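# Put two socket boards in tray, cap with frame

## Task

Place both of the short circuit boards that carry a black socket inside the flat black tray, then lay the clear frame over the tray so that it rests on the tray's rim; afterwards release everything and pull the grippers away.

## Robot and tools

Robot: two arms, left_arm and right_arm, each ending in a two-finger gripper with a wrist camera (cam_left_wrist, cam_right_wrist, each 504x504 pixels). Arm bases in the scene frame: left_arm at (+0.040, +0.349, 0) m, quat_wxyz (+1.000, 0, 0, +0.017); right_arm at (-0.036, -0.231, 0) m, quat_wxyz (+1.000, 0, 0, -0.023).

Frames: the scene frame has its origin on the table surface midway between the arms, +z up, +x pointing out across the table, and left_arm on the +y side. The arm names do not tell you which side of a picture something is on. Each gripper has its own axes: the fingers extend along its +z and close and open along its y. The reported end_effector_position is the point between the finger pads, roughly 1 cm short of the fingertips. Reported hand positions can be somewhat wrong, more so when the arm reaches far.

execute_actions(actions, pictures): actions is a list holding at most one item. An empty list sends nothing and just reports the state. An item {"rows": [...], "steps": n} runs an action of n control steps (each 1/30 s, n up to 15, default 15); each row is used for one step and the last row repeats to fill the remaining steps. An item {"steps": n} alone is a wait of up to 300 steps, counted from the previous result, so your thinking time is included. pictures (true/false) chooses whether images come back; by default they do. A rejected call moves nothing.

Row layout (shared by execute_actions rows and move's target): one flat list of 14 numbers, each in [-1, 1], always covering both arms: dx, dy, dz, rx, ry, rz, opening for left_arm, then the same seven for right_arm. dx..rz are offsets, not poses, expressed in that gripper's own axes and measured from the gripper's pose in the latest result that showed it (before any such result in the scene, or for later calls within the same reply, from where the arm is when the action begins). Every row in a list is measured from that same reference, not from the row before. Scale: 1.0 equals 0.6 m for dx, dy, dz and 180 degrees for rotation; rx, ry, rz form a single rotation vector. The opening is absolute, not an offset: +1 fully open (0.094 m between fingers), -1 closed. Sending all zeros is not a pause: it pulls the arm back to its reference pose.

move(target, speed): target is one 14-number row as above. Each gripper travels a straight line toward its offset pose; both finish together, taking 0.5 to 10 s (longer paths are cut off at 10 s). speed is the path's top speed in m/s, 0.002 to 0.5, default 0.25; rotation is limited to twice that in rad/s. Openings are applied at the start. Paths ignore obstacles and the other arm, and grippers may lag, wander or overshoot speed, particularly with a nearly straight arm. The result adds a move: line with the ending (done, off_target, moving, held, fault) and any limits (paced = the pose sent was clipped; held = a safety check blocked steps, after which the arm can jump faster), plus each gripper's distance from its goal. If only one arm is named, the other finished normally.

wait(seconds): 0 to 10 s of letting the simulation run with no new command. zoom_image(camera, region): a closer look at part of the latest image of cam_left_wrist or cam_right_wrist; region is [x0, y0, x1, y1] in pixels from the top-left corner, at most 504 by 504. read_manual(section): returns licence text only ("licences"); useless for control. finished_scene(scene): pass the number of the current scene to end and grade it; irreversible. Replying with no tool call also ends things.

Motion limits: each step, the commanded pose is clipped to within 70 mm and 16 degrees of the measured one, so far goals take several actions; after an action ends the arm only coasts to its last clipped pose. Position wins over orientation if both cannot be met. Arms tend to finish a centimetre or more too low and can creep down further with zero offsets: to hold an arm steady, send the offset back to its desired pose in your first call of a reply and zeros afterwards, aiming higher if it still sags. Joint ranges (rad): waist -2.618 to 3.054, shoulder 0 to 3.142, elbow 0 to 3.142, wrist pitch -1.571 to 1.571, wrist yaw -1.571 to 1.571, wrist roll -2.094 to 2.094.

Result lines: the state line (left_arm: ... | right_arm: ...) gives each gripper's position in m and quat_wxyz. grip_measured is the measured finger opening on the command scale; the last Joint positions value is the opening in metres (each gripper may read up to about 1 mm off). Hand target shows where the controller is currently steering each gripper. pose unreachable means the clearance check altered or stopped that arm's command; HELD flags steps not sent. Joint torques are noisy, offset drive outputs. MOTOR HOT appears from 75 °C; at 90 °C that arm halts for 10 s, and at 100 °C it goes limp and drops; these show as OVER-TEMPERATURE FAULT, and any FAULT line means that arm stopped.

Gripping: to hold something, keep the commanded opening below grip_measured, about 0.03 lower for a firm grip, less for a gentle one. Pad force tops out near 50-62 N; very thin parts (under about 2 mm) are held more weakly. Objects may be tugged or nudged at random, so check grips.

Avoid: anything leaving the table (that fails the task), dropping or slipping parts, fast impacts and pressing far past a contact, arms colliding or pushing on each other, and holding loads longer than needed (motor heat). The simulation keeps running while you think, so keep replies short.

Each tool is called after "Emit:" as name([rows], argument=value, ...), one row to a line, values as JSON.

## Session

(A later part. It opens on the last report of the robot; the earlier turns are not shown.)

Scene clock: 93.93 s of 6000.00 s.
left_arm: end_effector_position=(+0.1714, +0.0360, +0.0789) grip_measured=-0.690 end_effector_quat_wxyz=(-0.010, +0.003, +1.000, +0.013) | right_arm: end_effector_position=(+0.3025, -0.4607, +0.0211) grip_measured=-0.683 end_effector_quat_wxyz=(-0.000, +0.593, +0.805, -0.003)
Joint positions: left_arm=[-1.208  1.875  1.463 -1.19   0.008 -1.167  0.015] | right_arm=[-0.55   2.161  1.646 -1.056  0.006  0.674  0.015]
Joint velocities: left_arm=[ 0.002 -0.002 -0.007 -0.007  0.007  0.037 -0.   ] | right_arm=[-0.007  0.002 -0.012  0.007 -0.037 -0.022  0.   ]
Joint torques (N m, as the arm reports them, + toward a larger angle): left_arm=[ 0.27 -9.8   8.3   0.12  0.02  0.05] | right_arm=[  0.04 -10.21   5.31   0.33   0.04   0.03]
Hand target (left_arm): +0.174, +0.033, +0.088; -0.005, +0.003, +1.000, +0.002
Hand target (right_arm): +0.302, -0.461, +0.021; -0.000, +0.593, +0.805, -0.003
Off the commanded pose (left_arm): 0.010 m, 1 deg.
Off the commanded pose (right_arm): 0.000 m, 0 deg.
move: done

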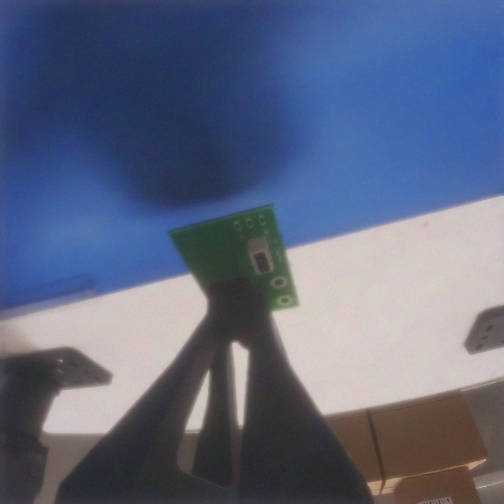

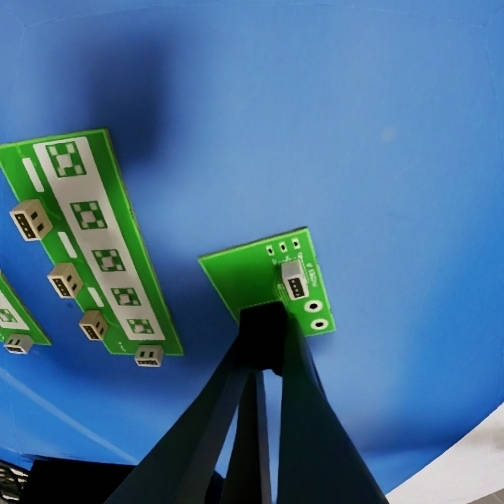

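Emit:
move(target=[-0.1,0.5,-0.07,0.008,-0.01,0,-0.72,0,0,-0.08,0,0,0,-0.72])

Emit:
move(target=[-0.11,0.31,0.06,0,0,0,-0.72,0.85,0.045,0.01,0,0,-0.404,-0.72])

Scene clock: 115.43 s of 6000.00 s.
left_arm: end_effector_position=(+0.2282, +0.3372, +0.1173) grip_measured=-0.690 end_effector_quat_wxyz=(-0.013, +0.001, +1.000, +0.010) | right_arm: end_effector_position=(+0.3007, -0.4595, +0.0566) grip_measured=-0.683 end_effector_quat_wxyz=(-0.011, +0.593, +0.805, -0.003)
Joint positions: left_arm=[-0.122  1.276  1.014 -1.337 -0.018 -0.086  0.015] | right_arm=[-0.55   2.144  1.762 -1.212  0.006  0.674  0.015]
Joint velocities: left_arm=[ 0.032 -0.017  0.007 -0.051 -0.007 -0.022  0.   ] | right_arm=[-0.002 -0.007  0.002 -0.007  0.007  0.022  0.001]
Joint torques (N m, as the arm reports them, + toward a larger angle): left_arm=[ 0.84 -4.47  8.88  0.19  0.17  0.12] | right_arm=[  0.01 -11.51   6.88   0.13   0.03   0.02]
Hand target (left_arm): +0.233, +0.337, +0.126; +0.002, +0.003, +1.000, +0.002
Hand target (right_arm): +0.303, -0.461, +0.069; -0.000, +0.593, +0.805, -0.003
Off the commanded pose (left_arm): 0.012 m, 2 deg.
Off the commanded pose (right_arm): 0.013 m, 1 deg.
After step 90, 16.50 s passed at rest.
move: off_target (left_arm, right_arm)

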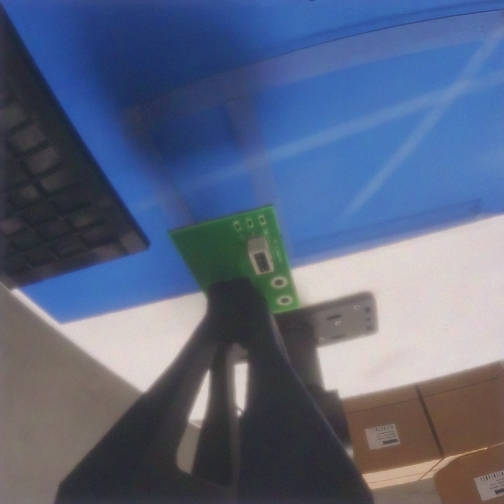

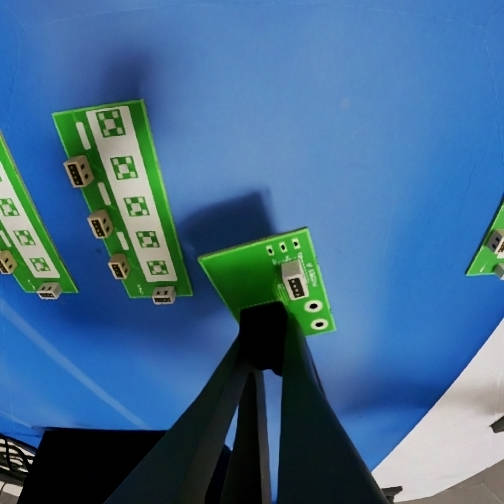

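Scene clock: 118.37 s of 6000.00 s.
left_arm: end_effector_position=(+0.2842, +0.5148, +0.0741) grip_measured=-0.690 end_effector_quat_wxyz=(-0.033, -0.002, +0.999, -0.002) | right_arm: end_effector_position=(+0.1738, +0.0429, +0.0641) grip_measured=-0.680 end_effector_quat_wxyz=(-0.007, -0.004, +1.000, +0.022)
Joint positions: left_arm=[ 0.539  1.737  1.269 -1.162 -0.032  0.569  0.015] | right_arm=[ 0.939  1.855  1.376 -1.066 -0.038  0.887  0.015]
Joint velocities: left_arm=[ 0.012  0.022 -0.007  0.007  0.037 -0.081 -0.   ] | right_arm=[ 0.002 -0.002 -0.002  0.051 -0.022 -0.051 -0.   ]
Joint torques (N m, as the arm reports them, + toward a larger angle): left_arm=[ 0.7  -7.26  8.77  0.34  0.01  0.15] | right_arm=[ 0.07 -7.26  6.96  0.2   0.06  0.06]
Hand target (left_arm): +0.292, +0.524, +0.081; -0.016, +0.001, +1.000, +0.009
Hand target (right_arm): +0.175, +0.043, +0.066; -0.008, +0.000, +1.000, +0.016
Off the commanded pose (left_arm): 0.016 m, 3 deg.
Off the commanded pose (right_arm): 0.010 m, 2 deg.
move: off_target (left_arm)

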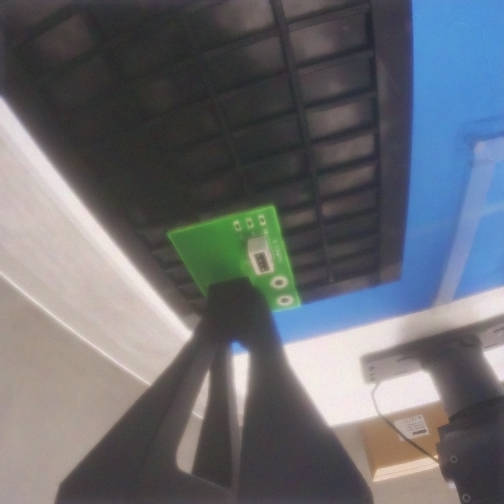

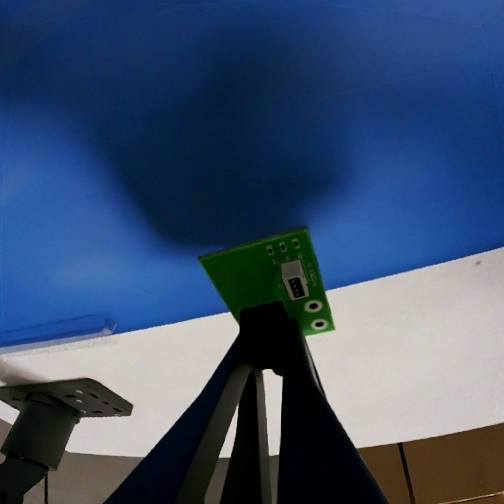

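Emit:
move(target=[-0.065,0.005,0.06,0,-0.03,0,-0.72,0,-0.005,0.08,0.014,-0.005,0,-0.72], speed=0.06)

Scene clock: 122.73 s of 6000.00 s.
left_arm: end_effector_position=(+0.3154, +0.5223, +0.0361) grip_measured=-0.690 end_effector_quat_wxyz=(+0.003, -0.002, +1.000, +0.002) | right_arm: end_effector_position=(+0.1733, +0.0422, +0.0209) grip_measured=-0.680 end_effector_quat_wxyz=(-0.003, -0.003, +1.000, +0.006)
Joint positions: left_arm=[ 0.523  1.829  1.227 -0.961 -0.001  0.553  0.015] | right_arm=[ 0.953  1.921  1.285 -0.929 -0.011  0.902  0.015]
Joint velocities: left_arm=[-0.002 -0.002 -0.012 -0.007 -0.022  0.007  0.   ] | right_arm=[ 0.007 -0.002 -0.002  0.037  0.007 -0.125 -0.   ]
Joint torques (N m, as the arm reports them, + toward a larger angle): left_arm=[-1.03 -8.47  5.35  0.38  0.18  0.  ] | right_arm=[ 0.64 -7.59  4.38  0.43  0.12  0.06]
Hand target (left_arm): +0.321, +0.518, +0.036; +0.014, -0.002, +1.000, -0.002
Hand target (right_arm): +0.172, +0.042, +0.016; +0.001, -0.004, +1.000, -0.000
Off the commanded pose (left_arm): 0.007 m, 1 deg.
Off the commanded pose (right_arm): 0.005 m, 1 deg.
move: done

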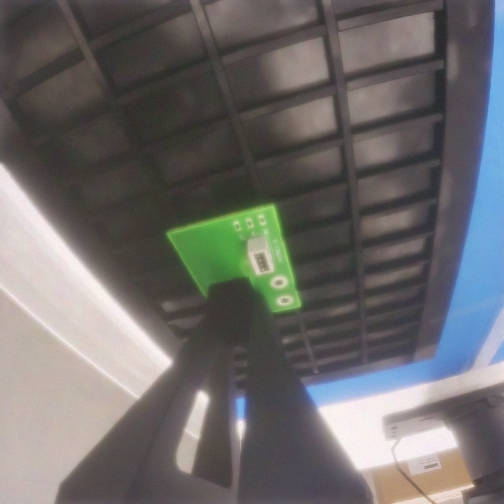

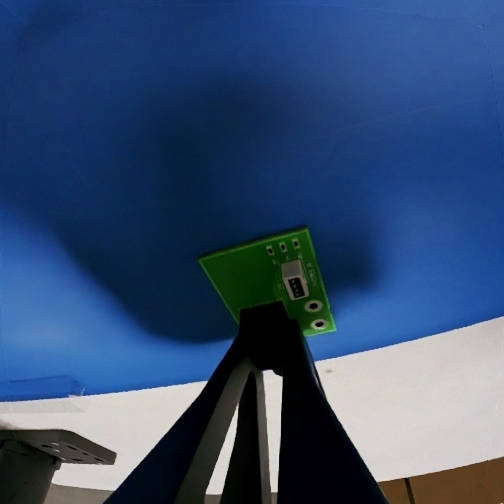

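Emit:
move(target=[0,0,0.025,0,0,0,-0.72,0,0,0,0,0,0,-0.1], speed=0.03)

Scene clock: 126.40 s of 6000.00 s.
left_arm: end_effector_position=(+0.3132, +0.5208, +0.0249) grip_measured=-0.690 end_effector_quat_wxyz=(-0.003, -0.002, +1.000, -0.002) | right_arm: end_effector_position=(+0.1735, +0.0426, +0.0209) grip_measured=-0.102 end_effector_quat_wxyz=(-0.002, -0.003, +1.000, +0.006)
Joint positions: left_arm=[ 0.523  1.848  1.204 -0.934 -0.     0.553  0.015] | right_arm=[ 0.953  1.921  1.285 -0.928 -0.012  0.902  0.042]
Joint velocities: left_arm=[-0.017 -0.017  0.002 -0.007 -0.007  0.066  0.   ] | right_arm=[-0.002 -0.002  0.002 -0.037  0.022 -0.022 -0.   ]
Joint torques (N m, as the arm reports them, + toward a larger angle): left_arm=[-0.03 -7.92  4.74  0.65 -0.02  0.02] | right_arm=[ 0.03 -8.25  5.08  0.33  0.03  0.01]
Hand target (left_arm): +0.316, +0.522, +0.021; +0.003, -0.002, +1.000, +0.002
Hand target (right_arm): +0.173, +0.042, +0.021; -0.003, -0.003, +1.000, +0.006
Off the commanded pose (left_arm): 0.005 m, 1 deg.
Off the commanded pose (right_arm): 0.000 m, 0 deg.
move: done

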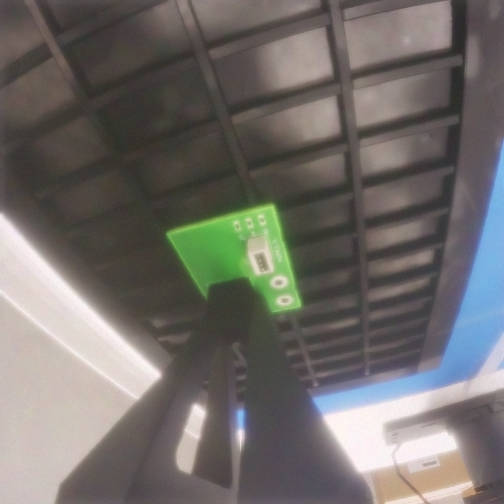

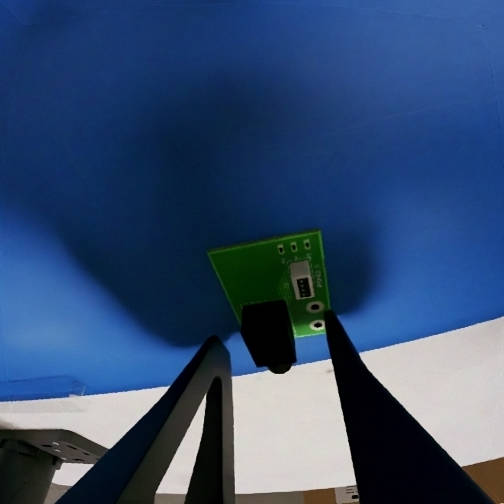

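Seems in contact.

Emit:
move(target=[0,0,0,0,0,0,-0.2,0,0,-0.08,0,0,0,-0.1])

Emit:
move(target=[0.03,-0.03,-0.15,0,-0.01,0,-0.2,0,-0.5,-0.1,0,0,0,-0.1], speed=0.35)

Emit:
move(target=[0.2,-0.77,0.04,0,-0.01,0,-0.2,0,0,0,0,0,0,-0.1], speed=0.3)

Scene clock: 131.80 s of 6000.00 s.
left_arm: end_effector_position=(+0.3130, +0.5207, +0.0246) grip_measured=-0.202 end_effector_quat_wxyz=(-0.004, -0.002, +1.000, -0.002) | right_arm: end_effector_position=(+0.1732, +0.0426, +0.0619) grip_measured=-0.102 end_effector_quat_wxyz=(-0.004, -0.003, +1.000, +0.005)
Joint positions: left_arm=[ 0.523  1.849  1.204 -0.934 -0.     0.553  0.037] | right_arm=[ 0.953  1.876  1.395 -1.088 -0.013  0.902  0.042]
Joint velocities: left_arm=[-0.002  0.022 -0.037  0.007 -0.11  -0.037 -0.   ] | right_arm=[ 0.002 -0.017  0.002 -0.051  0.007  0.007 -0.   ]
Joint torques (N m, as the arm reports them, + toward a larger angle): left_arm=[-0.36 -8.35  5.83  0.3   0.05  0.01] | right_arm=[-0.14 -8.86  6.48  0.2   0.02  0.  ]
Hand target (left_arm): +0.313, +0.521, +0.025; -0.003, -0.002, +1.000, -0.002
Hand target (right_arm): +0.174, +0.042, +0.069; -0.002, -0.003, +1.000, +0.006
Off the commanded pose (left_arm): 0.000 m, 0 deg.
Off the commanded pose (right_arm): 0.007 m, 0 deg.
After step 90, 1.40 s passed at rest.
move: done

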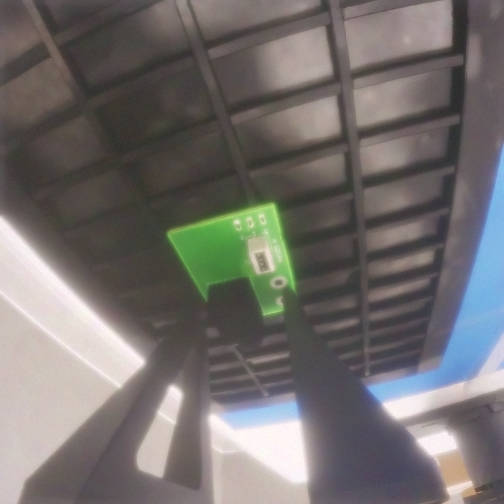

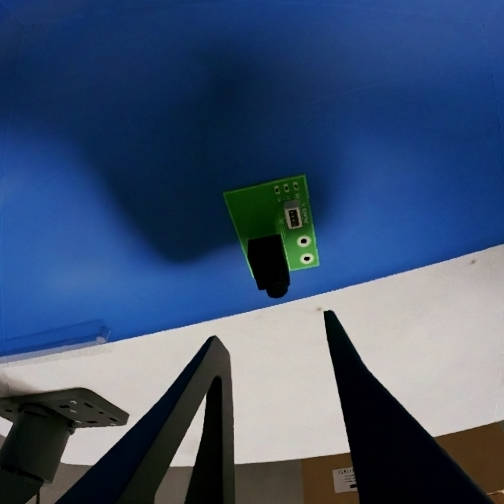

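Scene clock: 133.50 s of 6000.00 s.
left_arm: end_effector_position=(+0.2877, +0.5049, +0.1026) grip_measured=-0.202 end_effector_quat_wxyz=(-0.008, -0.002, +1.000, -0.005) | right_arm: end_effector_position=(+0.1754, -0.2617, +0.1160) grip_measured=-0.102 end_effector_quat_wxyz=(-0.010, -0.003, +1.000, -0.006)
Joint positions: left_arm=[ 0.523  1.672  1.312 -1.229 -0.     0.553  0.037] | right_arm=[-0.091  1.367  1.076 -1.297  0.015 -0.142  0.042]
Joint velocities: left_arm=[ 0.002 -0.012  0.007  0.037 -0.037 -0.007 -0.   ] | right_arm=[-0.002 -0.007 -0.012  0.051  0.022  0.007  0.   ]
Joint torques (N m, as the arm reports them, + toward a larger angle): left_arm=[-0.67 -8.39  8.89  0.15  0.18 -0.08] | right_arm=[-0.6  -4.22  7.05  0.19 -0.02 -0.04]
Hand target (left_arm): +0.295, +0.503, +0.115; +0.012, -0.002, +1.000, -0.002
Hand target (right_arm): +0.177, -0.263, +0.122; -0.004, -0.003, +1.000, -0.004
Off the commanded pose (left_arm): 0.015 m, 2 deg.
Off the commanded pose (right_arm): 0.005 m, 1 deg.
move: off_target (left_arm)

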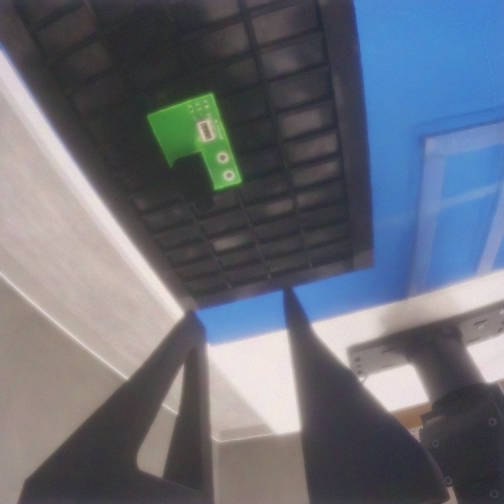

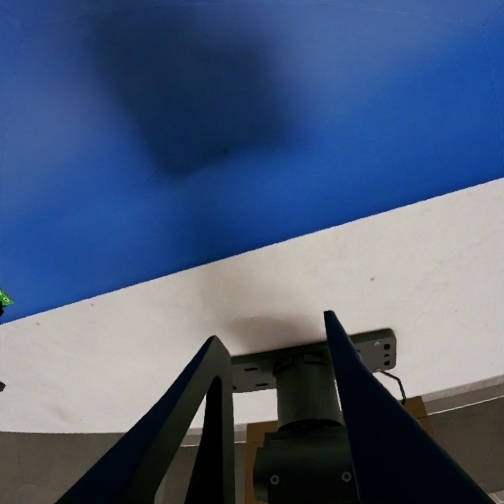

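Scene clock: 135.77 s of 6000.00 s.
left_arm: end_effector_position=(+0.1669, +0.0445, +0.0789) grip_measured=-0.202 end_effector_quat_wxyz=(+0.001, +0.003, +1.000, +0.000) | right_arm: end_effector_position=(+0.1753, -0.2617, +0.1160) grip_measured=-0.102 end_effector_quat_wxyz=(-0.010, -0.003, +1.000, -0.006)
Joint positions: left_arm=[-1.216  1.81   1.379 -1.14  -0.003 -1.175  0.037] | right_arm=[-0.091  1.367  1.076 -1.298  0.015 -0.142  0.042]
Joint velocities: left_arm=[ 0.002 -0.002 -0.007 -0.081 -0.066 -0.051 -0.   ] | right_arm=[-0.002 -0.002  0.002 -0.022  0.007  0.037  0.   ]
Joint torques (N m, as the arm reports them, + toward a larger angle): left_arm=[-0.45 -8.46  8.75  0.21 -0.13 -0.16] | right_arm=[ 0.04 -4.04  5.43  0.31  0.02  0.02]
Hand target (left_arm): +0.172, +0.040, +0.087; +0.014, -0.003, +1.000, -0.006
Hand target (right_arm): +0.175, -0.262, +0.116; -0.010, -0.003, +1.000, -0.006
Off the commanded pose (left_arm): 0.007 m, 1 deg.
Off the commanded pose (right_arm): 0.000 m, 0 deg.
move: done

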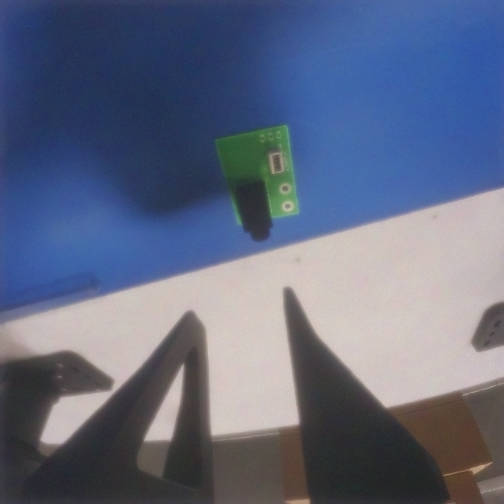

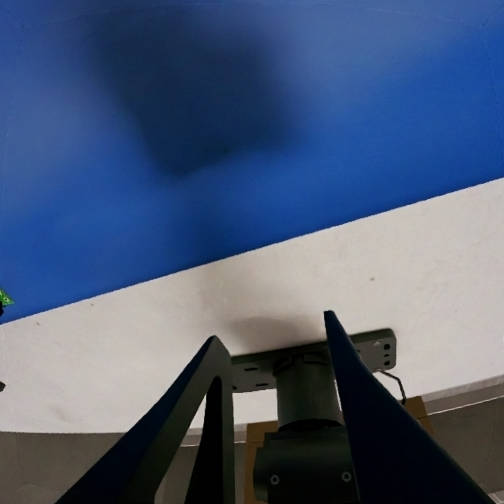

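Emit:
move(target=[-0.014,-0.024,0.104,0,0,0,-0.2,0,0,0,0,0,0,-0.1], speed=0.08)

Scene clock: 139.13 s of 6000.00 s.
left_arm: end_effector_position=(+0.1721, +0.0322, +0.0166) grip_measured=-0.202 end_effector_quat_wxyz=(-0.002, +0.002, +1.000, +0.009) | right_arm: end_effector_position=(+0.1753, -0.2617, +0.1160) grip_measured=-0.102 end_effector_quat_wxyz=(-0.010, -0.003, +1.000, -0.006)
Joint positions: left_arm=[-1.216  1.945  1.3   -0.944 -0.004 -1.178  0.037] | right_arm=[-0.091  1.367  1.076 -1.298  0.015 -0.142  0.042]
Joint velocities: left_arm=[-0.012 -0.002 -0.007  0.022 -0.11   0.081  0.   ] | right_arm=[-0.012 -0.002  0.002 -0.022  0.022 -0.007  0.001]
Joint torques (N m, as the arm reports them, + toward a larger angle): left_arm=[ 0.52 -9.52  5.07  0.45  0.02  0.15] | right_arm=[ 0.03 -4.05  5.42  0.31  0.03  0.02]
Hand target (left_arm): +0.175, +0.030, +0.016; +0.002, +0.003, +1.000, +0.000
Hand target (right_arm): +0.175, -0.262, +0.116; -0.010, -0.003, +1.000, -0.006
Off the commanded pose (left_arm): 0.004 m, 1 deg.
Off the commanded pose (right_arm): 0.000 m, 0 deg.
move: done

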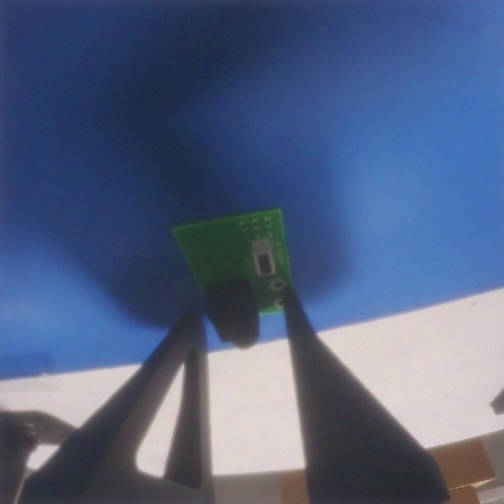

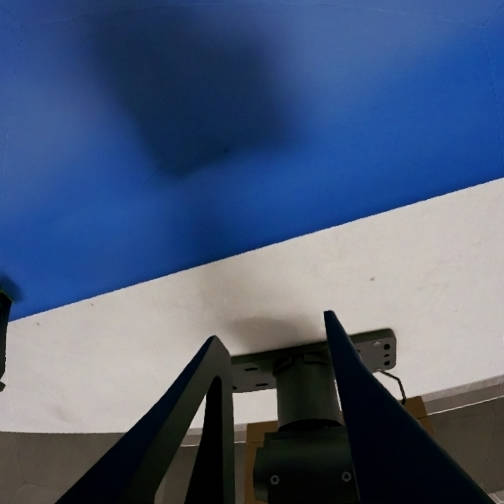

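Emit:
move(target=[0,0,0,0,0,0,-0.72,0,0,0,0,0,0,-0.1])

Emit:
move(target=[0,0,-0.12,0.01,0,0,-0.72,0,0,0,0,0,0,-0.1])

Emit:
move(target=[-0.1,0.5,-0.07,0.008,-0.01,0,-0.72,0,0,0,0,0,0,-0.1])

Emit:
move(target=[-0.15,0.235,0.08,0,-0.015,0,-0.72,0,0,0,0,0,0,-0.1])

Scene clock: 144.23 s of 6000.00 s.
left_arm: end_effector_position=(+0.1727, +0.0307, +0.0166) grip_measured=-0.691 end_effector_quat_wxyz=(-0.001, +0.002, +1.000, +0.006) | right_arm: end_effector_position=(+0.1753, -0.2617, +0.1160) grip_measured=-0.102 end_effector_quat_wxyz=(-0.010, -0.003, +1.000, -0.006)
Joint positions: left_arm=[-1.216  1.945  1.3   -0.937 -0.003 -1.178  0.015] | right_arm=[-0.091  1.367  1.076 -1.298  0.015 -0.142  0.042]
Joint velocities: left_arm=[-0.002 -0.012 -0.012  0.007 -0.022 -0.007  0.001] | right_arm=[ 0.027 -0.002 -0.012 -0.051 -0.037  0.051 -0.001]
Joint torques (N m, as the arm reports them, + toward a larger angle): left_arm=[ 0.01 -9.1   5.71  0.18  0.06  0.01] | right_arm=[ 0.06 -4.05  5.44  0.31  0.03  0.02]
Hand target (left_arm): +0.172, +0.032, +0.017; -0.002, +0.002, +1.000, +0.009
Hand target (right_arm): +0.175, -0.262, +0.116; -0.010, -0.003, +1.000, -0.006
Off the commanded pose (left_arm): 0.002 m, 0 deg.
Off the commanded pose (right_arm): 0.000 m, 0 deg.
After step 90, 1.40 s passed at rest.
move: done

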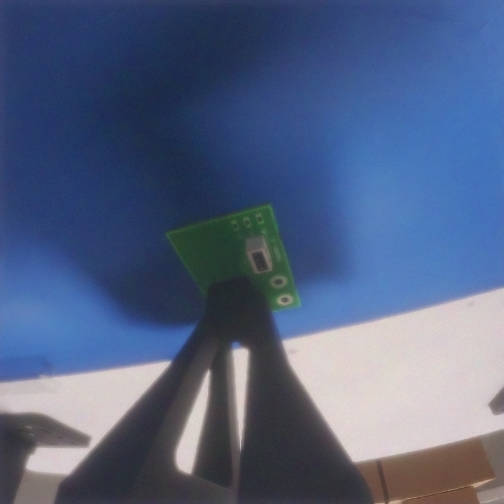

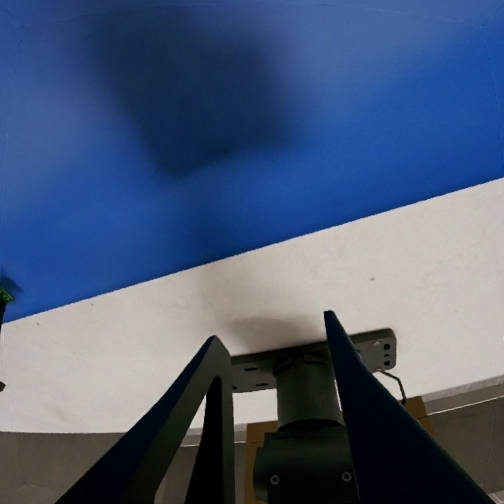

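Scene clock: 145.30 s of 6000.00 s.
left_arm: end_effector_position=(+0.1700, +0.0335, +0.0793) grip_measured=-0.691 end_effector_quat_wxyz=(-0.003, +0.002, +1.000, +0.002) | right_arm: end_effector_position=(+0.1753, -0.2617, +0.1160) grip_measured=-0.102 end_effector_quat_wxyz=(-0.010, -0.003, +1.000, -0.006)
Joint positions: left_arm=[-1.216  1.857  1.442 -1.16   0.005 -1.178  0.015] | right_arm=[-0.091  1.367  1.076 -1.298  0.015 -0.142  0.042]
Joint velocities: left_arm=[-0.007  0.017 -0.012 -0.007  0.022 -0.007 -0.   ] | right_arm=[ 0.012 -0.007 -0.007 -0.037 -0.007 -0.051  0.   ]
Joint torques (N m, as the arm reports them, + toward a larger angle): left_arm=[ 0.63 -9.4   8.43  0.25  0.07  0.07] | right_arm=[ 0.03 -4.03  5.45  0.3   0.03  0.01]
Hand target (left_arm): +0.173, +0.031, +0.089; -0.001, +0.002, +1.000, -0.009
Hand target (right_arm): +0.175, -0.262, +0.116; -0.010, -0.003, +1.000, -0.006
Off the commanded pose (left_arm): 0.010 m, 1 deg.
Off the commanded pose (right_arm): 0.000 m, 0 deg.
move: done

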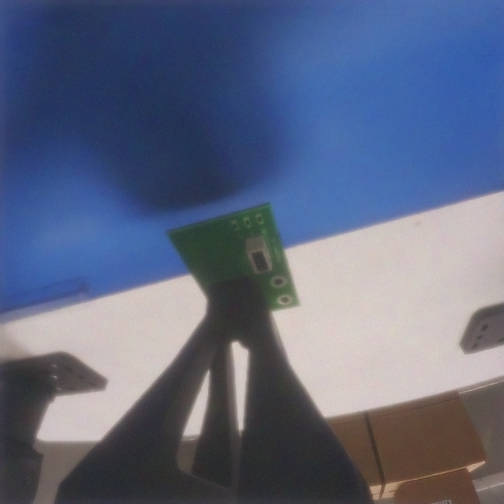

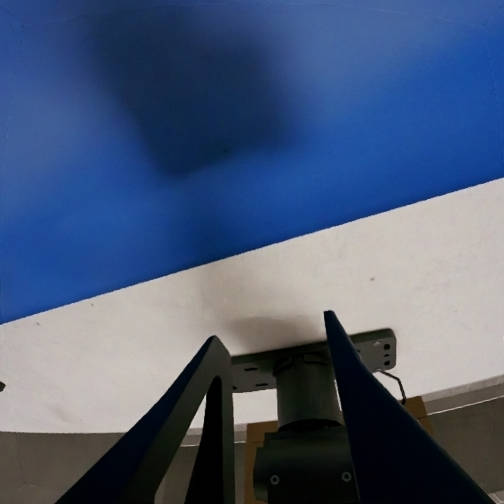

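Scene clock: 147.33 s of 6000.00 s.
left_arm: end_effector_position=(+0.2261, +0.3359, +0.1127) grip_measured=-0.691 end_effector_quat_wxyz=(-0.005, +0.000, +1.000, -0.001) | right_arm: end_effector_position=(+0.1753, -0.2617, +0.1160) grip_measured=-0.102 end_effector_quat_wxyz=(-0.010, -0.003, +1.000, -0.006)
Joint positions: left_arm=[-0.11   1.25   0.978 -1.308  0.002 -0.075  0.015] | right_arm=[-0.091  1.367  1.076 -1.298  0.015 -0.142  0.042]
Joint velocities: left_arm=[-0.002 -0.002 -0.007 -0.022 -0.037 -0.022 -0.   ] | right_arm=[-0.012 -0.017 -0.027  0.081  0.037 -0.007 -0.   ]
Joint torques (N m, as the arm reports them, + toward a larger angle): left_arm=[ 0.86 -4.03  8.82  0.16  0.2   0.07] | right_arm=[ 0.03 -4.03  5.41  0.31  0.04  0.03]
Hand target (left_arm): +0.231, +0.335, +0.121; +0.008, +0.002, +1.000, -0.009
Hand target (right_arm): +0.175, -0.262, +0.116; -0.010, -0.003, +1.000, -0.006
Off the commanded pose (left_arm): 0.011 m, 2 deg.
Off the commanded pose (right_arm): 0.000 m, 0 deg.
move: off_target (left_arm)

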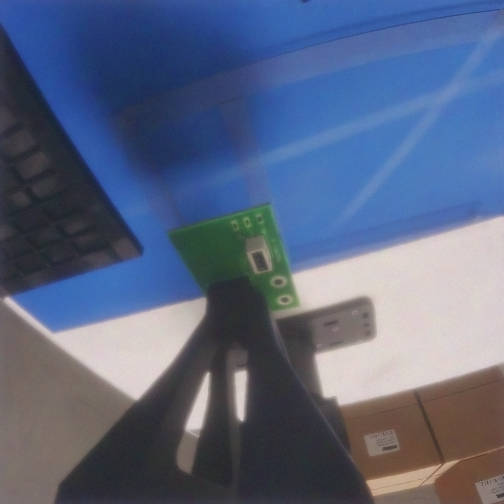

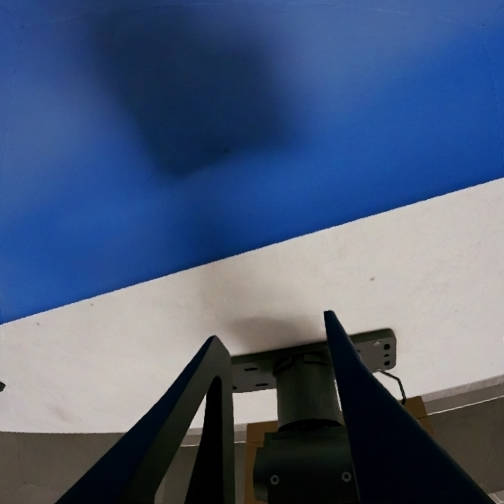

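Scene clock: 148.63 s of 6000.00 s.
left_arm: end_effector_position=(+0.3021, +0.4722, +0.0538) grip_measured=-0.691 end_effector_quat_wxyz=(-0.009, -0.003, +1.000, -0.003) | right_arm: end_effector_position=(+0.1753, -0.2617, +0.1160) grip_measured=-0.102 end_effector_quat_wxyz=(-0.010, -0.003, +1.000, -0.006)
Joint positions: left_arm=[ 0.399  1.702  1.147 -1.036 -0.002  0.427  0.015] | right_arm=[-0.091  1.367  1.076 -1.298  0.015 -0.142  0.042]
Joint velocities: left_arm=[-0.002 -0.002 -0.007 -0.037  0.007 -0.022 -0.001] | right_arm=[ 0.017 -0.002 -0.012  0.022  0.037 -0.022 -0.   ]
Joint torques (N m, as the arm reports them, + toward a larger angle): left_arm=[ 0.52 -7.4   8.68  0.44  0.23  0.11] | right_arm=[ 0.04 -4.05  5.43  0.3   0.03  0.01]
Hand target (left_arm): +0.315, +0.477, +0.062; +0.017, +0.001, +1.000, -0.001
Hand target (right_arm): +0.175, -0.262, +0.116; -0.010, -0.003, +1.000, -0.006
Off the commanded pose (left_arm): 0.017 m, 3 deg.
Off the commanded pose (right_arm): 0.000 m, 0 deg.
move: off_target (left_arm)

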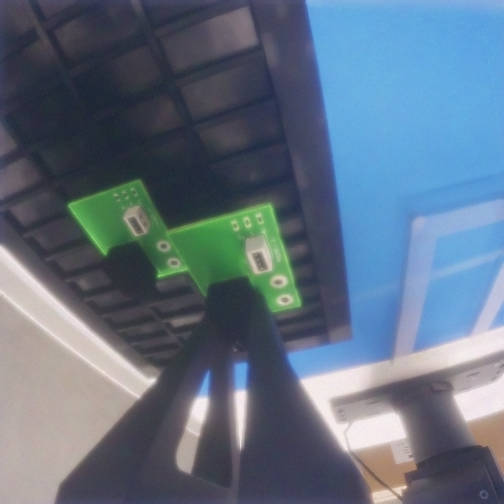

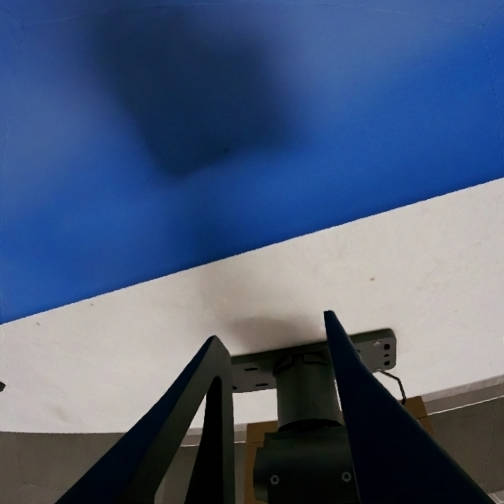

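Emit:
move(target=[-0.015,0.008,0.052,0,-0.012,0,-0.72,0,0,0,0,0,0,-0.1], speed=0.04)

Scene clock: 151.13 s of 6000.00 s.
left_arm: end_effector_position=(+0.3068, +0.4742, +0.0248) grip_measured=-0.691 end_effector_quat_wxyz=(-0.003, -0.002, +1.000, -0.001) | right_arm: end_effector_position=(+0.1753, -0.2617, +0.1160) grip_measured=-0.102 end_effector_quat_wxyz=(-0.010, -0.003, +1.000, -0.006)
Joint positions: left_arm=[ 0.399  1.749  1.079 -0.907 -0.001  0.43   0.015] | right_arm=[-0.091  1.367  1.076 -1.298  0.015 -0.142  0.042]
Joint velocities: left_arm=[-0.007 -0.017  0.002 -0.007  0.037 -0.051  0.   ] | right_arm=[ 0.002  0.012  0.002 -0.066 -0.007 -0.022 -0.001]
Joint torques (N m, as the arm reports them, + toward a larger angle): left_arm=[ 0.67 -6.93  4.76  0.64  0.14  0.11] | right_arm=[ 0.04 -4.06  5.43  0.32  0.03  0.02]
Hand target (left_arm): +0.311, +0.477, +0.022; +0.009, -0.003, +1.000, -0.003
Hand target (right_arm): +0.175, -0.262, +0.116; -0.010, -0.003, +1.000, -0.006
Off the commanded pose (left_arm): 0.005 m, 1 deg.
Off the commanded pose (right_arm): 0.000 m, 0 deg.
move: done

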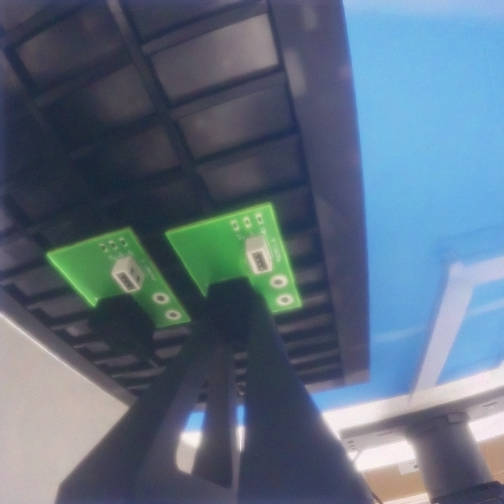

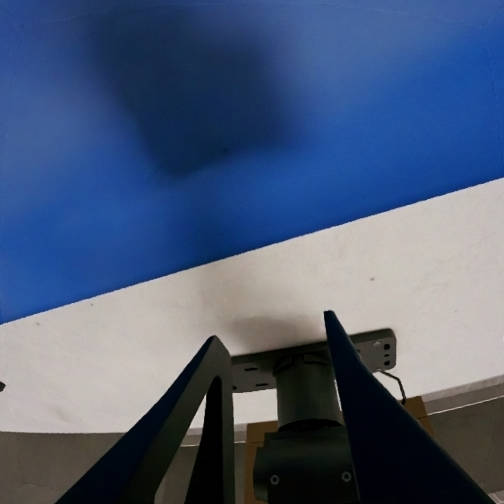

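Emit:
move(target=[0,0,0,0,0,0,-0.3,0,0,0,0,0,0,-0.1])

Emit:
move(target=[-0.1,0.05,-0.25,0,-0.02,0,-0.3,0,0,0,0,0,0,-0.1])

Scene clock: 154.53 s of 6000.00 s.
left_arm: end_effector_position=(+0.3067, +0.4741, +0.0248) grip_measured=-0.302 end_effector_quat_wxyz=(-0.004, -0.002, +1.000, -0.001) | right_arm: end_effector_position=(+0.1753, -0.2617, +0.1160) grip_measured=-0.102 end_effector_quat_wxyz=(-0.010, -0.003, +1.000, -0.006)
Joint positions: left_arm=[ 0.399  1.749  1.079 -0.908 -0.001  0.43   0.033] | right_arm=[-0.091  1.367  1.076 -1.298  0.015 -0.142  0.042]
Joint velocities: left_arm=[-0.012 -0.007 -0.017 -0.154 -0.007 -0.037 -0.   ] | right_arm=[-0.002  0.022 -0.017  0.037  0.022  0.051 -0.   ]
Joint torques (N m, as the arm reports them, + toward a larger angle): left_arm=[-0.02 -7.35  5.76  0.3   0.05  0.02] | right_arm=[ 0.03 -4.03  5.41  0.31  0.03  0.02]
Hand target (left_arm): +0.307, +0.474, +0.025; -0.003, -0.002, +1.000, -0.001
Hand target (right_arm): +0.175, -0.262, +0.116; -0.010, -0.003, +1.000, -0.006
Off the commanded pose (left_arm): 0.000 m, 0 deg.
Off the commanded pose (right_arm): 0.000 m, 0 deg.
move: done

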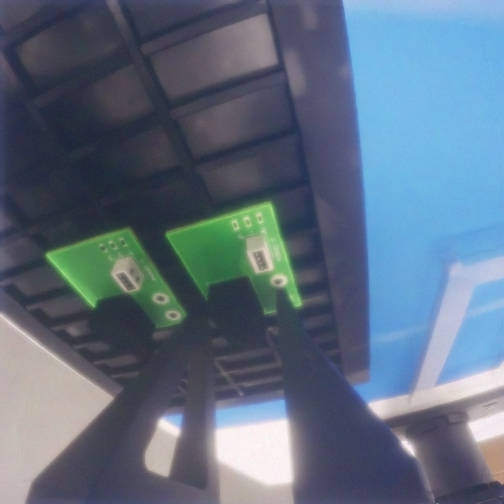

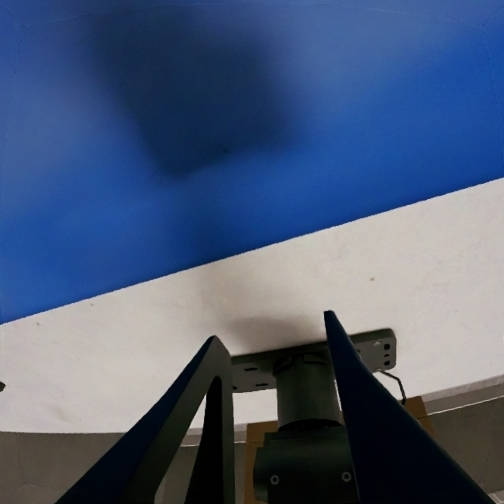

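Scene clock: 155.97 s of 6000.00 s.
left_arm: end_effector_position=(+0.3639, +0.5037, +0.1656) grip_measured=-0.302 end_effector_quat_wxyz=(+0.014, -0.003, +1.000, +0.002) | right_arm: end_effector_position=(+0.1753, -0.2617, +0.1160) grip_measured=-0.102 end_effector_quat_wxyz=(-0.010, -0.003, +1.000, -0.006)
Joint positions: left_arm=[ 0.412  1.893  1.832 -1.482  0.008  0.441  0.033] | right_arm=[-0.091  1.367  1.076 -1.298  0.015 -0.142  0.042]
Joint velocities: left_arm=[ 0.007  0.002 -0.027 -0.081 -0.081 -0.007 -0.001] | right_arm=[-0.007 -0.007  0.007 -0.051 -0.081 -0.051  0.   ]
Joint torques (N m, as the arm reports them, + toward a larger angle): left_arm=[ 0.86 -9.26  8.77  0.24  0.2   0.08] | right_arm=[ 0.04 -4.03  5.43  0.31  0.03  0.01]
Hand target (left_arm): +0.366, +0.505, +0.174; +0.028, -0.002, +1.000, -0.001
Hand target (right_arm): +0.175, -0.262, +0.116; -0.010, -0.003, +1.000, -0.006
Off the commanded pose (left_arm): 0.010 m, 2 deg.
Off the commanded pose (right_arm): 0.000 m, 0 deg.
move: done

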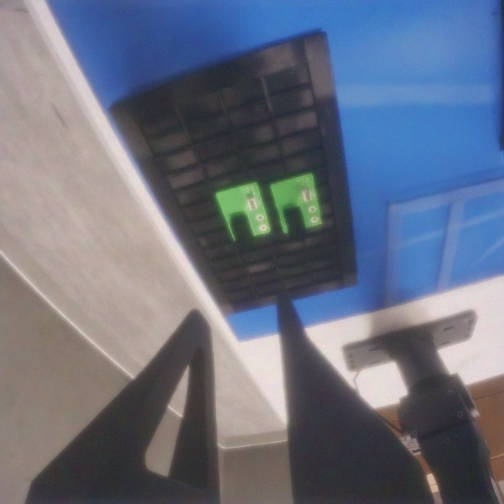

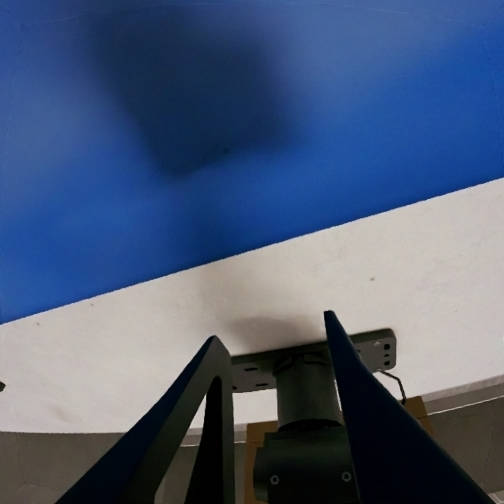

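Emit:
zoom_image(camera="cam_left_wrist", region=[100,20,400,320])

Emit:
move(target=[0.25,-0.3,0.16,0,0,0,-0.1,0,0,0,0,0,0,-0.1])

Region (100, 20, 400, 320) of cam_left_wrist's 504x504 image, scaled by 1.680, with more detail than that image has.

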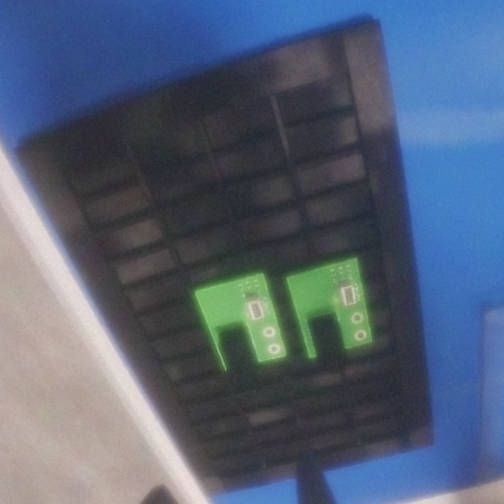

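Scene clock: 161.93 s of 6000.00 s.
left_arm: end_effector_position=(+0.2152, +0.3233, +0.0636) grip_measured=-0.102 end_effector_quat_wxyz=(-0.002, -0.002, +1.000, +0.001) | right_arm: end_effector_position=(+0.1753, -0.2617, +0.1160) grip_measured=-0.102 end_effector_quat_wxyz=(-0.010, -0.003, +1.000, -0.006)
Joint positions: left_arm=[-0.189  1.231  0.769 -1.113 -0.001 -0.158  0.042] | right_arm=[-0.091  1.367  1.076 -1.298  0.015 -0.142  0.042]
Joint velocities: left_arm=[ 0.002 -0.002 -0.007  0.022 -0.022 -0.051 -0.   ] | right_arm=[-0.017  0.012 -0.007  0.007 -0.022 -0.007 -0.001]
Joint torques (N m, as the arm reports them, + toward a larger angle): left_arm=[-1.23 -4.72  5.85  0.53 -0.1  -0.07] | right_arm=[ 0.03 -4.05  5.42  0.31  0.03  0.01]
Hand target (left_arm): +0.220, +0.322, +0.066; +0.017, -0.003, +1.000, +0.003
Hand target (right_arm): +0.175, -0.262, +0.116; -0.010, -0.003, +1.000, -0.006
Off the commanded pose (left_arm): 0.003 m, 2 deg.
Off the commanded pose (right_arm): 0.000 m, 0 deg.
After step 90, 1.23 s passed at rest.
move: done

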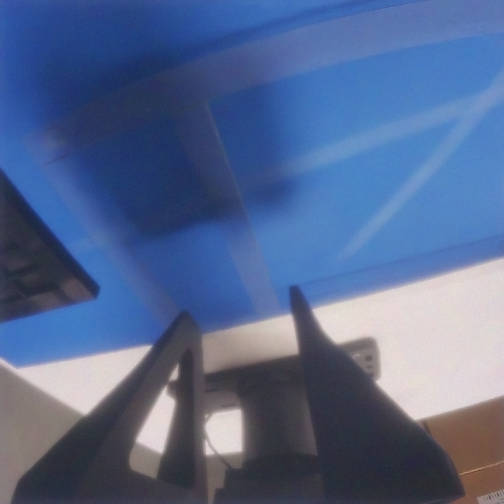

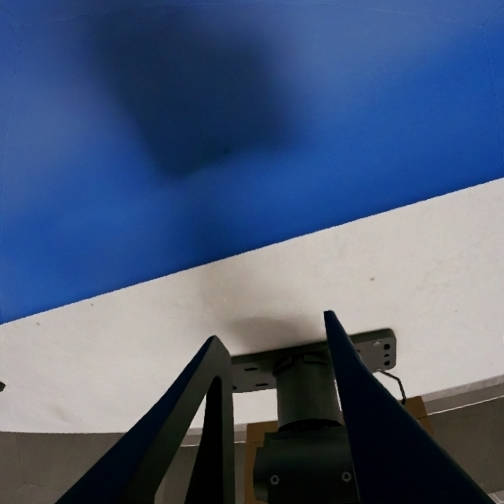

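Emit:
move(target=[-0.005,-0.008,0.078,0,-0.008,-0.015,-0.1,0,0,0,0,0,0,-0.1], speed=0.06)

Scene clock: 187.43 s of 6000.00 s.
left_arm: end_effector_position=(+0.2160, +0.3197, +0.0189) grip_measured=-0.102 end_effector_quat_wxyz=(+0.006, -0.025, +1.000, -0.001) | right_arm: end_effector_position=(+0.1753, -0.2617, +0.1160) grip_measured=-0.102 end_effector_quat_wxyz=(-0.010, -0.003, +1.000, -0.006)
Joint positions: left_arm=[-0.209  1.286  0.618 -0.891 -0.001 -0.225  0.042] | right_arm=[-0.091  1.367  1.076 -1.298  0.015 -0.142  0.042]
Joint velocities: left_arm=[-0.002  0.007 -0.002  0.037 -0.022  0.037 -0.   ] | right_arm=[-0.017 -0.012 -0.002 -0.007 -0.022 -0.051  0.   ]
Joint torques (N m, as the arm reports them, + toward a larger angle): left_arm=[-1.18 -2.54  5.21  0.57 -0.02 -0.07] | right_arm=[ 0.04 -4.04  5.43  0.31  0.03  0.02]
Hand target (left_arm): +0.218, +0.318, +0.017; +0.011, -0.025, +1.000, +0.001
Hand target (right_arm): +0.175, -0.262, +0.116; -0.010, -0.003, +1.000, -0.006
Off the commanded pose (left_arm): 0.003 m, 1 deg.
Off the commanded pose (right_arm): 0.000 m, 0 deg.
After step 90, 21.17 s passed at rest.
move: done

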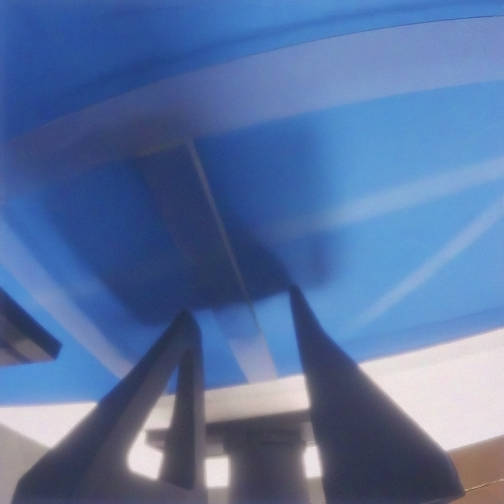

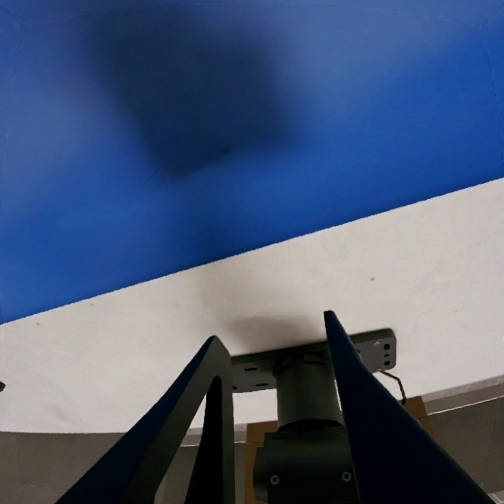

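Emit:
move(target=[0,0,0.012,0,0,0,-0.3,0,0,0,0,0,0,-0.1], speed=0.03)

Emit:
move(target=[0,0,0,0,0,0,-0.78,0,0,0,0,0,0,-0.1])

Scene clock: 190.73 s of 6000.00 s.
left_arm: end_effector_position=(+0.2135, +0.3202, +0.0137) grip_measured=-0.298 end_effector_quat_wxyz=(+0.001, -0.025, +1.000, +0.001) | right_arm: end_effector_position=(+0.1753, -0.2617, +0.1160) grip_measured=-0.102 end_effector_quat_wxyz=(-0.010, -0.003, +1.000, -0.006)
Joint positions: left_arm=[-0.209  1.298  0.603 -0.875 -0.001 -0.225  0.033] | right_arm=[-0.091  1.367  1.076 -1.298  0.015 -0.142  0.042]
Joint velocities: left_arm=[-0.027 -0.007 -0.012  0.007 -0.037  0.037 -0.   ] | right_arm=[-0.022  0.002  0.007 -0.022 -0.022 -0.022  0.001]
Joint torques (N m, as the arm reports them, + toward a larger angle): left_arm=[-0.3  -2.94  5.19  0.52  0.02  0.  ] | right_arm=[ 0.03 -4.07  5.41  0.31  0.03  0.02]
Hand target (left_arm): +0.216, +0.320, +0.012; +0.006, -0.025, +1.000, -0.001
Hand target (right_arm): +0.175, -0.262, +0.116; -0.010, -0.003, +1.000, -0.006
Off the commanded pose (left_arm): 0.003 m, 1 deg.
Off the commanded pose (right_arm): 0.000 m, 0 deg.
move: done

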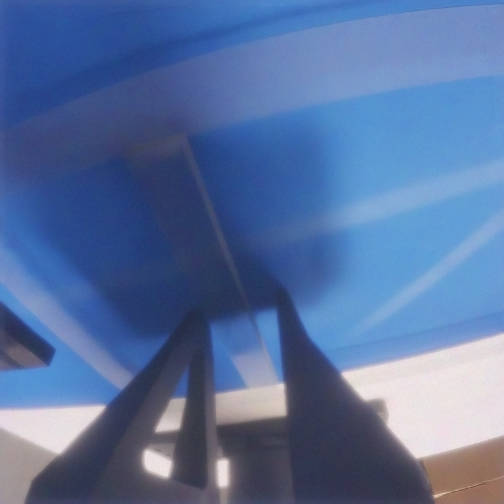

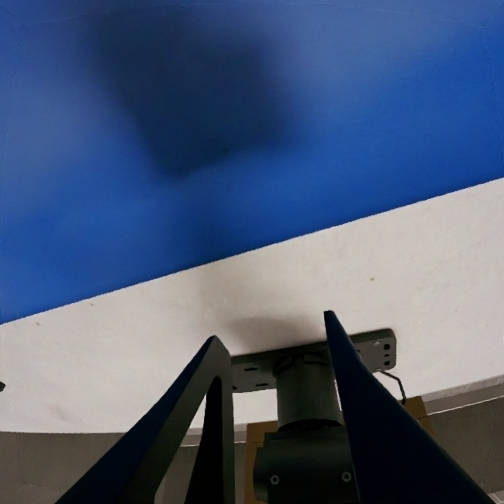

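Scene clock: 191.23 s of 6000.00 s.
left_arm: end_effector_position=(+0.2135, +0.3203, +0.0137) grip_measured=-0.728 end_effector_quat_wxyz=(+0.001, -0.025, +1.000, +0.001) | right_arm: end_effector_position=(+0.1753, -0.2617, +0.1160) grip_measured=-0.102 end_effector_quat_wxyz=(-0.010, -0.003, +1.000, -0.006)
Joint positions: left_arm=[-0.209  1.298  0.603 -0.875 -0.002 -0.225  0.013] | right_arm=[-0.091  1.367  1.076 -1.298  0.015 -0.142  0.042]
Joint velocities: left_arm=[ 0.007  0.012 -0.007  0.066  0.037  0.007 -0.001] | right_arm=[ 0.007 -0.002 -0.012  0.051 -0.066  0.11   0.   ]
Joint torques (N m, as the arm reports them, + toward a larger angle): left_arm=[-0.17 -3.03  5.74  0.31  0.02 -0.01] | right_arm=[ 0.01 -4.05  5.41  0.3   0.03  0.03]
Hand target (left_arm): +0.213, +0.320, +0.014; +0.001, -0.025, +1.000, +0.001
Hand target (right_arm): +0.175, -0.262, +0.116; -0.010, -0.003, +1.000, -0.006
Off the commanded pose (left_arm): 0.000 m, 0 deg.
Off the commanded pose (right_arm): 0.000 m, 0 deg.
move: done

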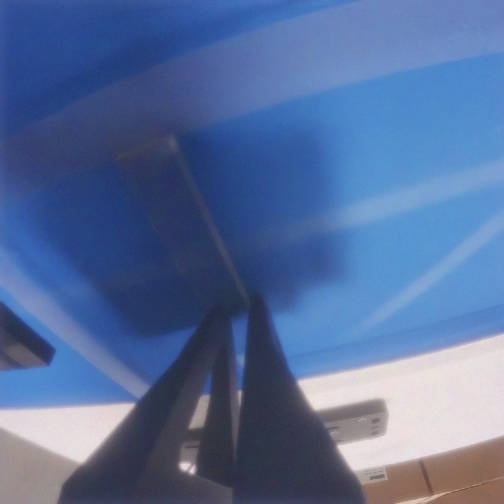

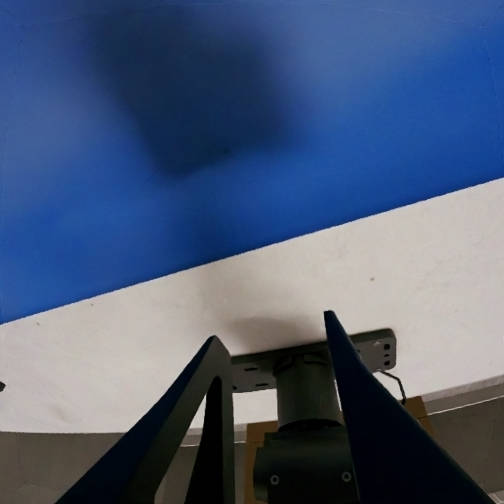

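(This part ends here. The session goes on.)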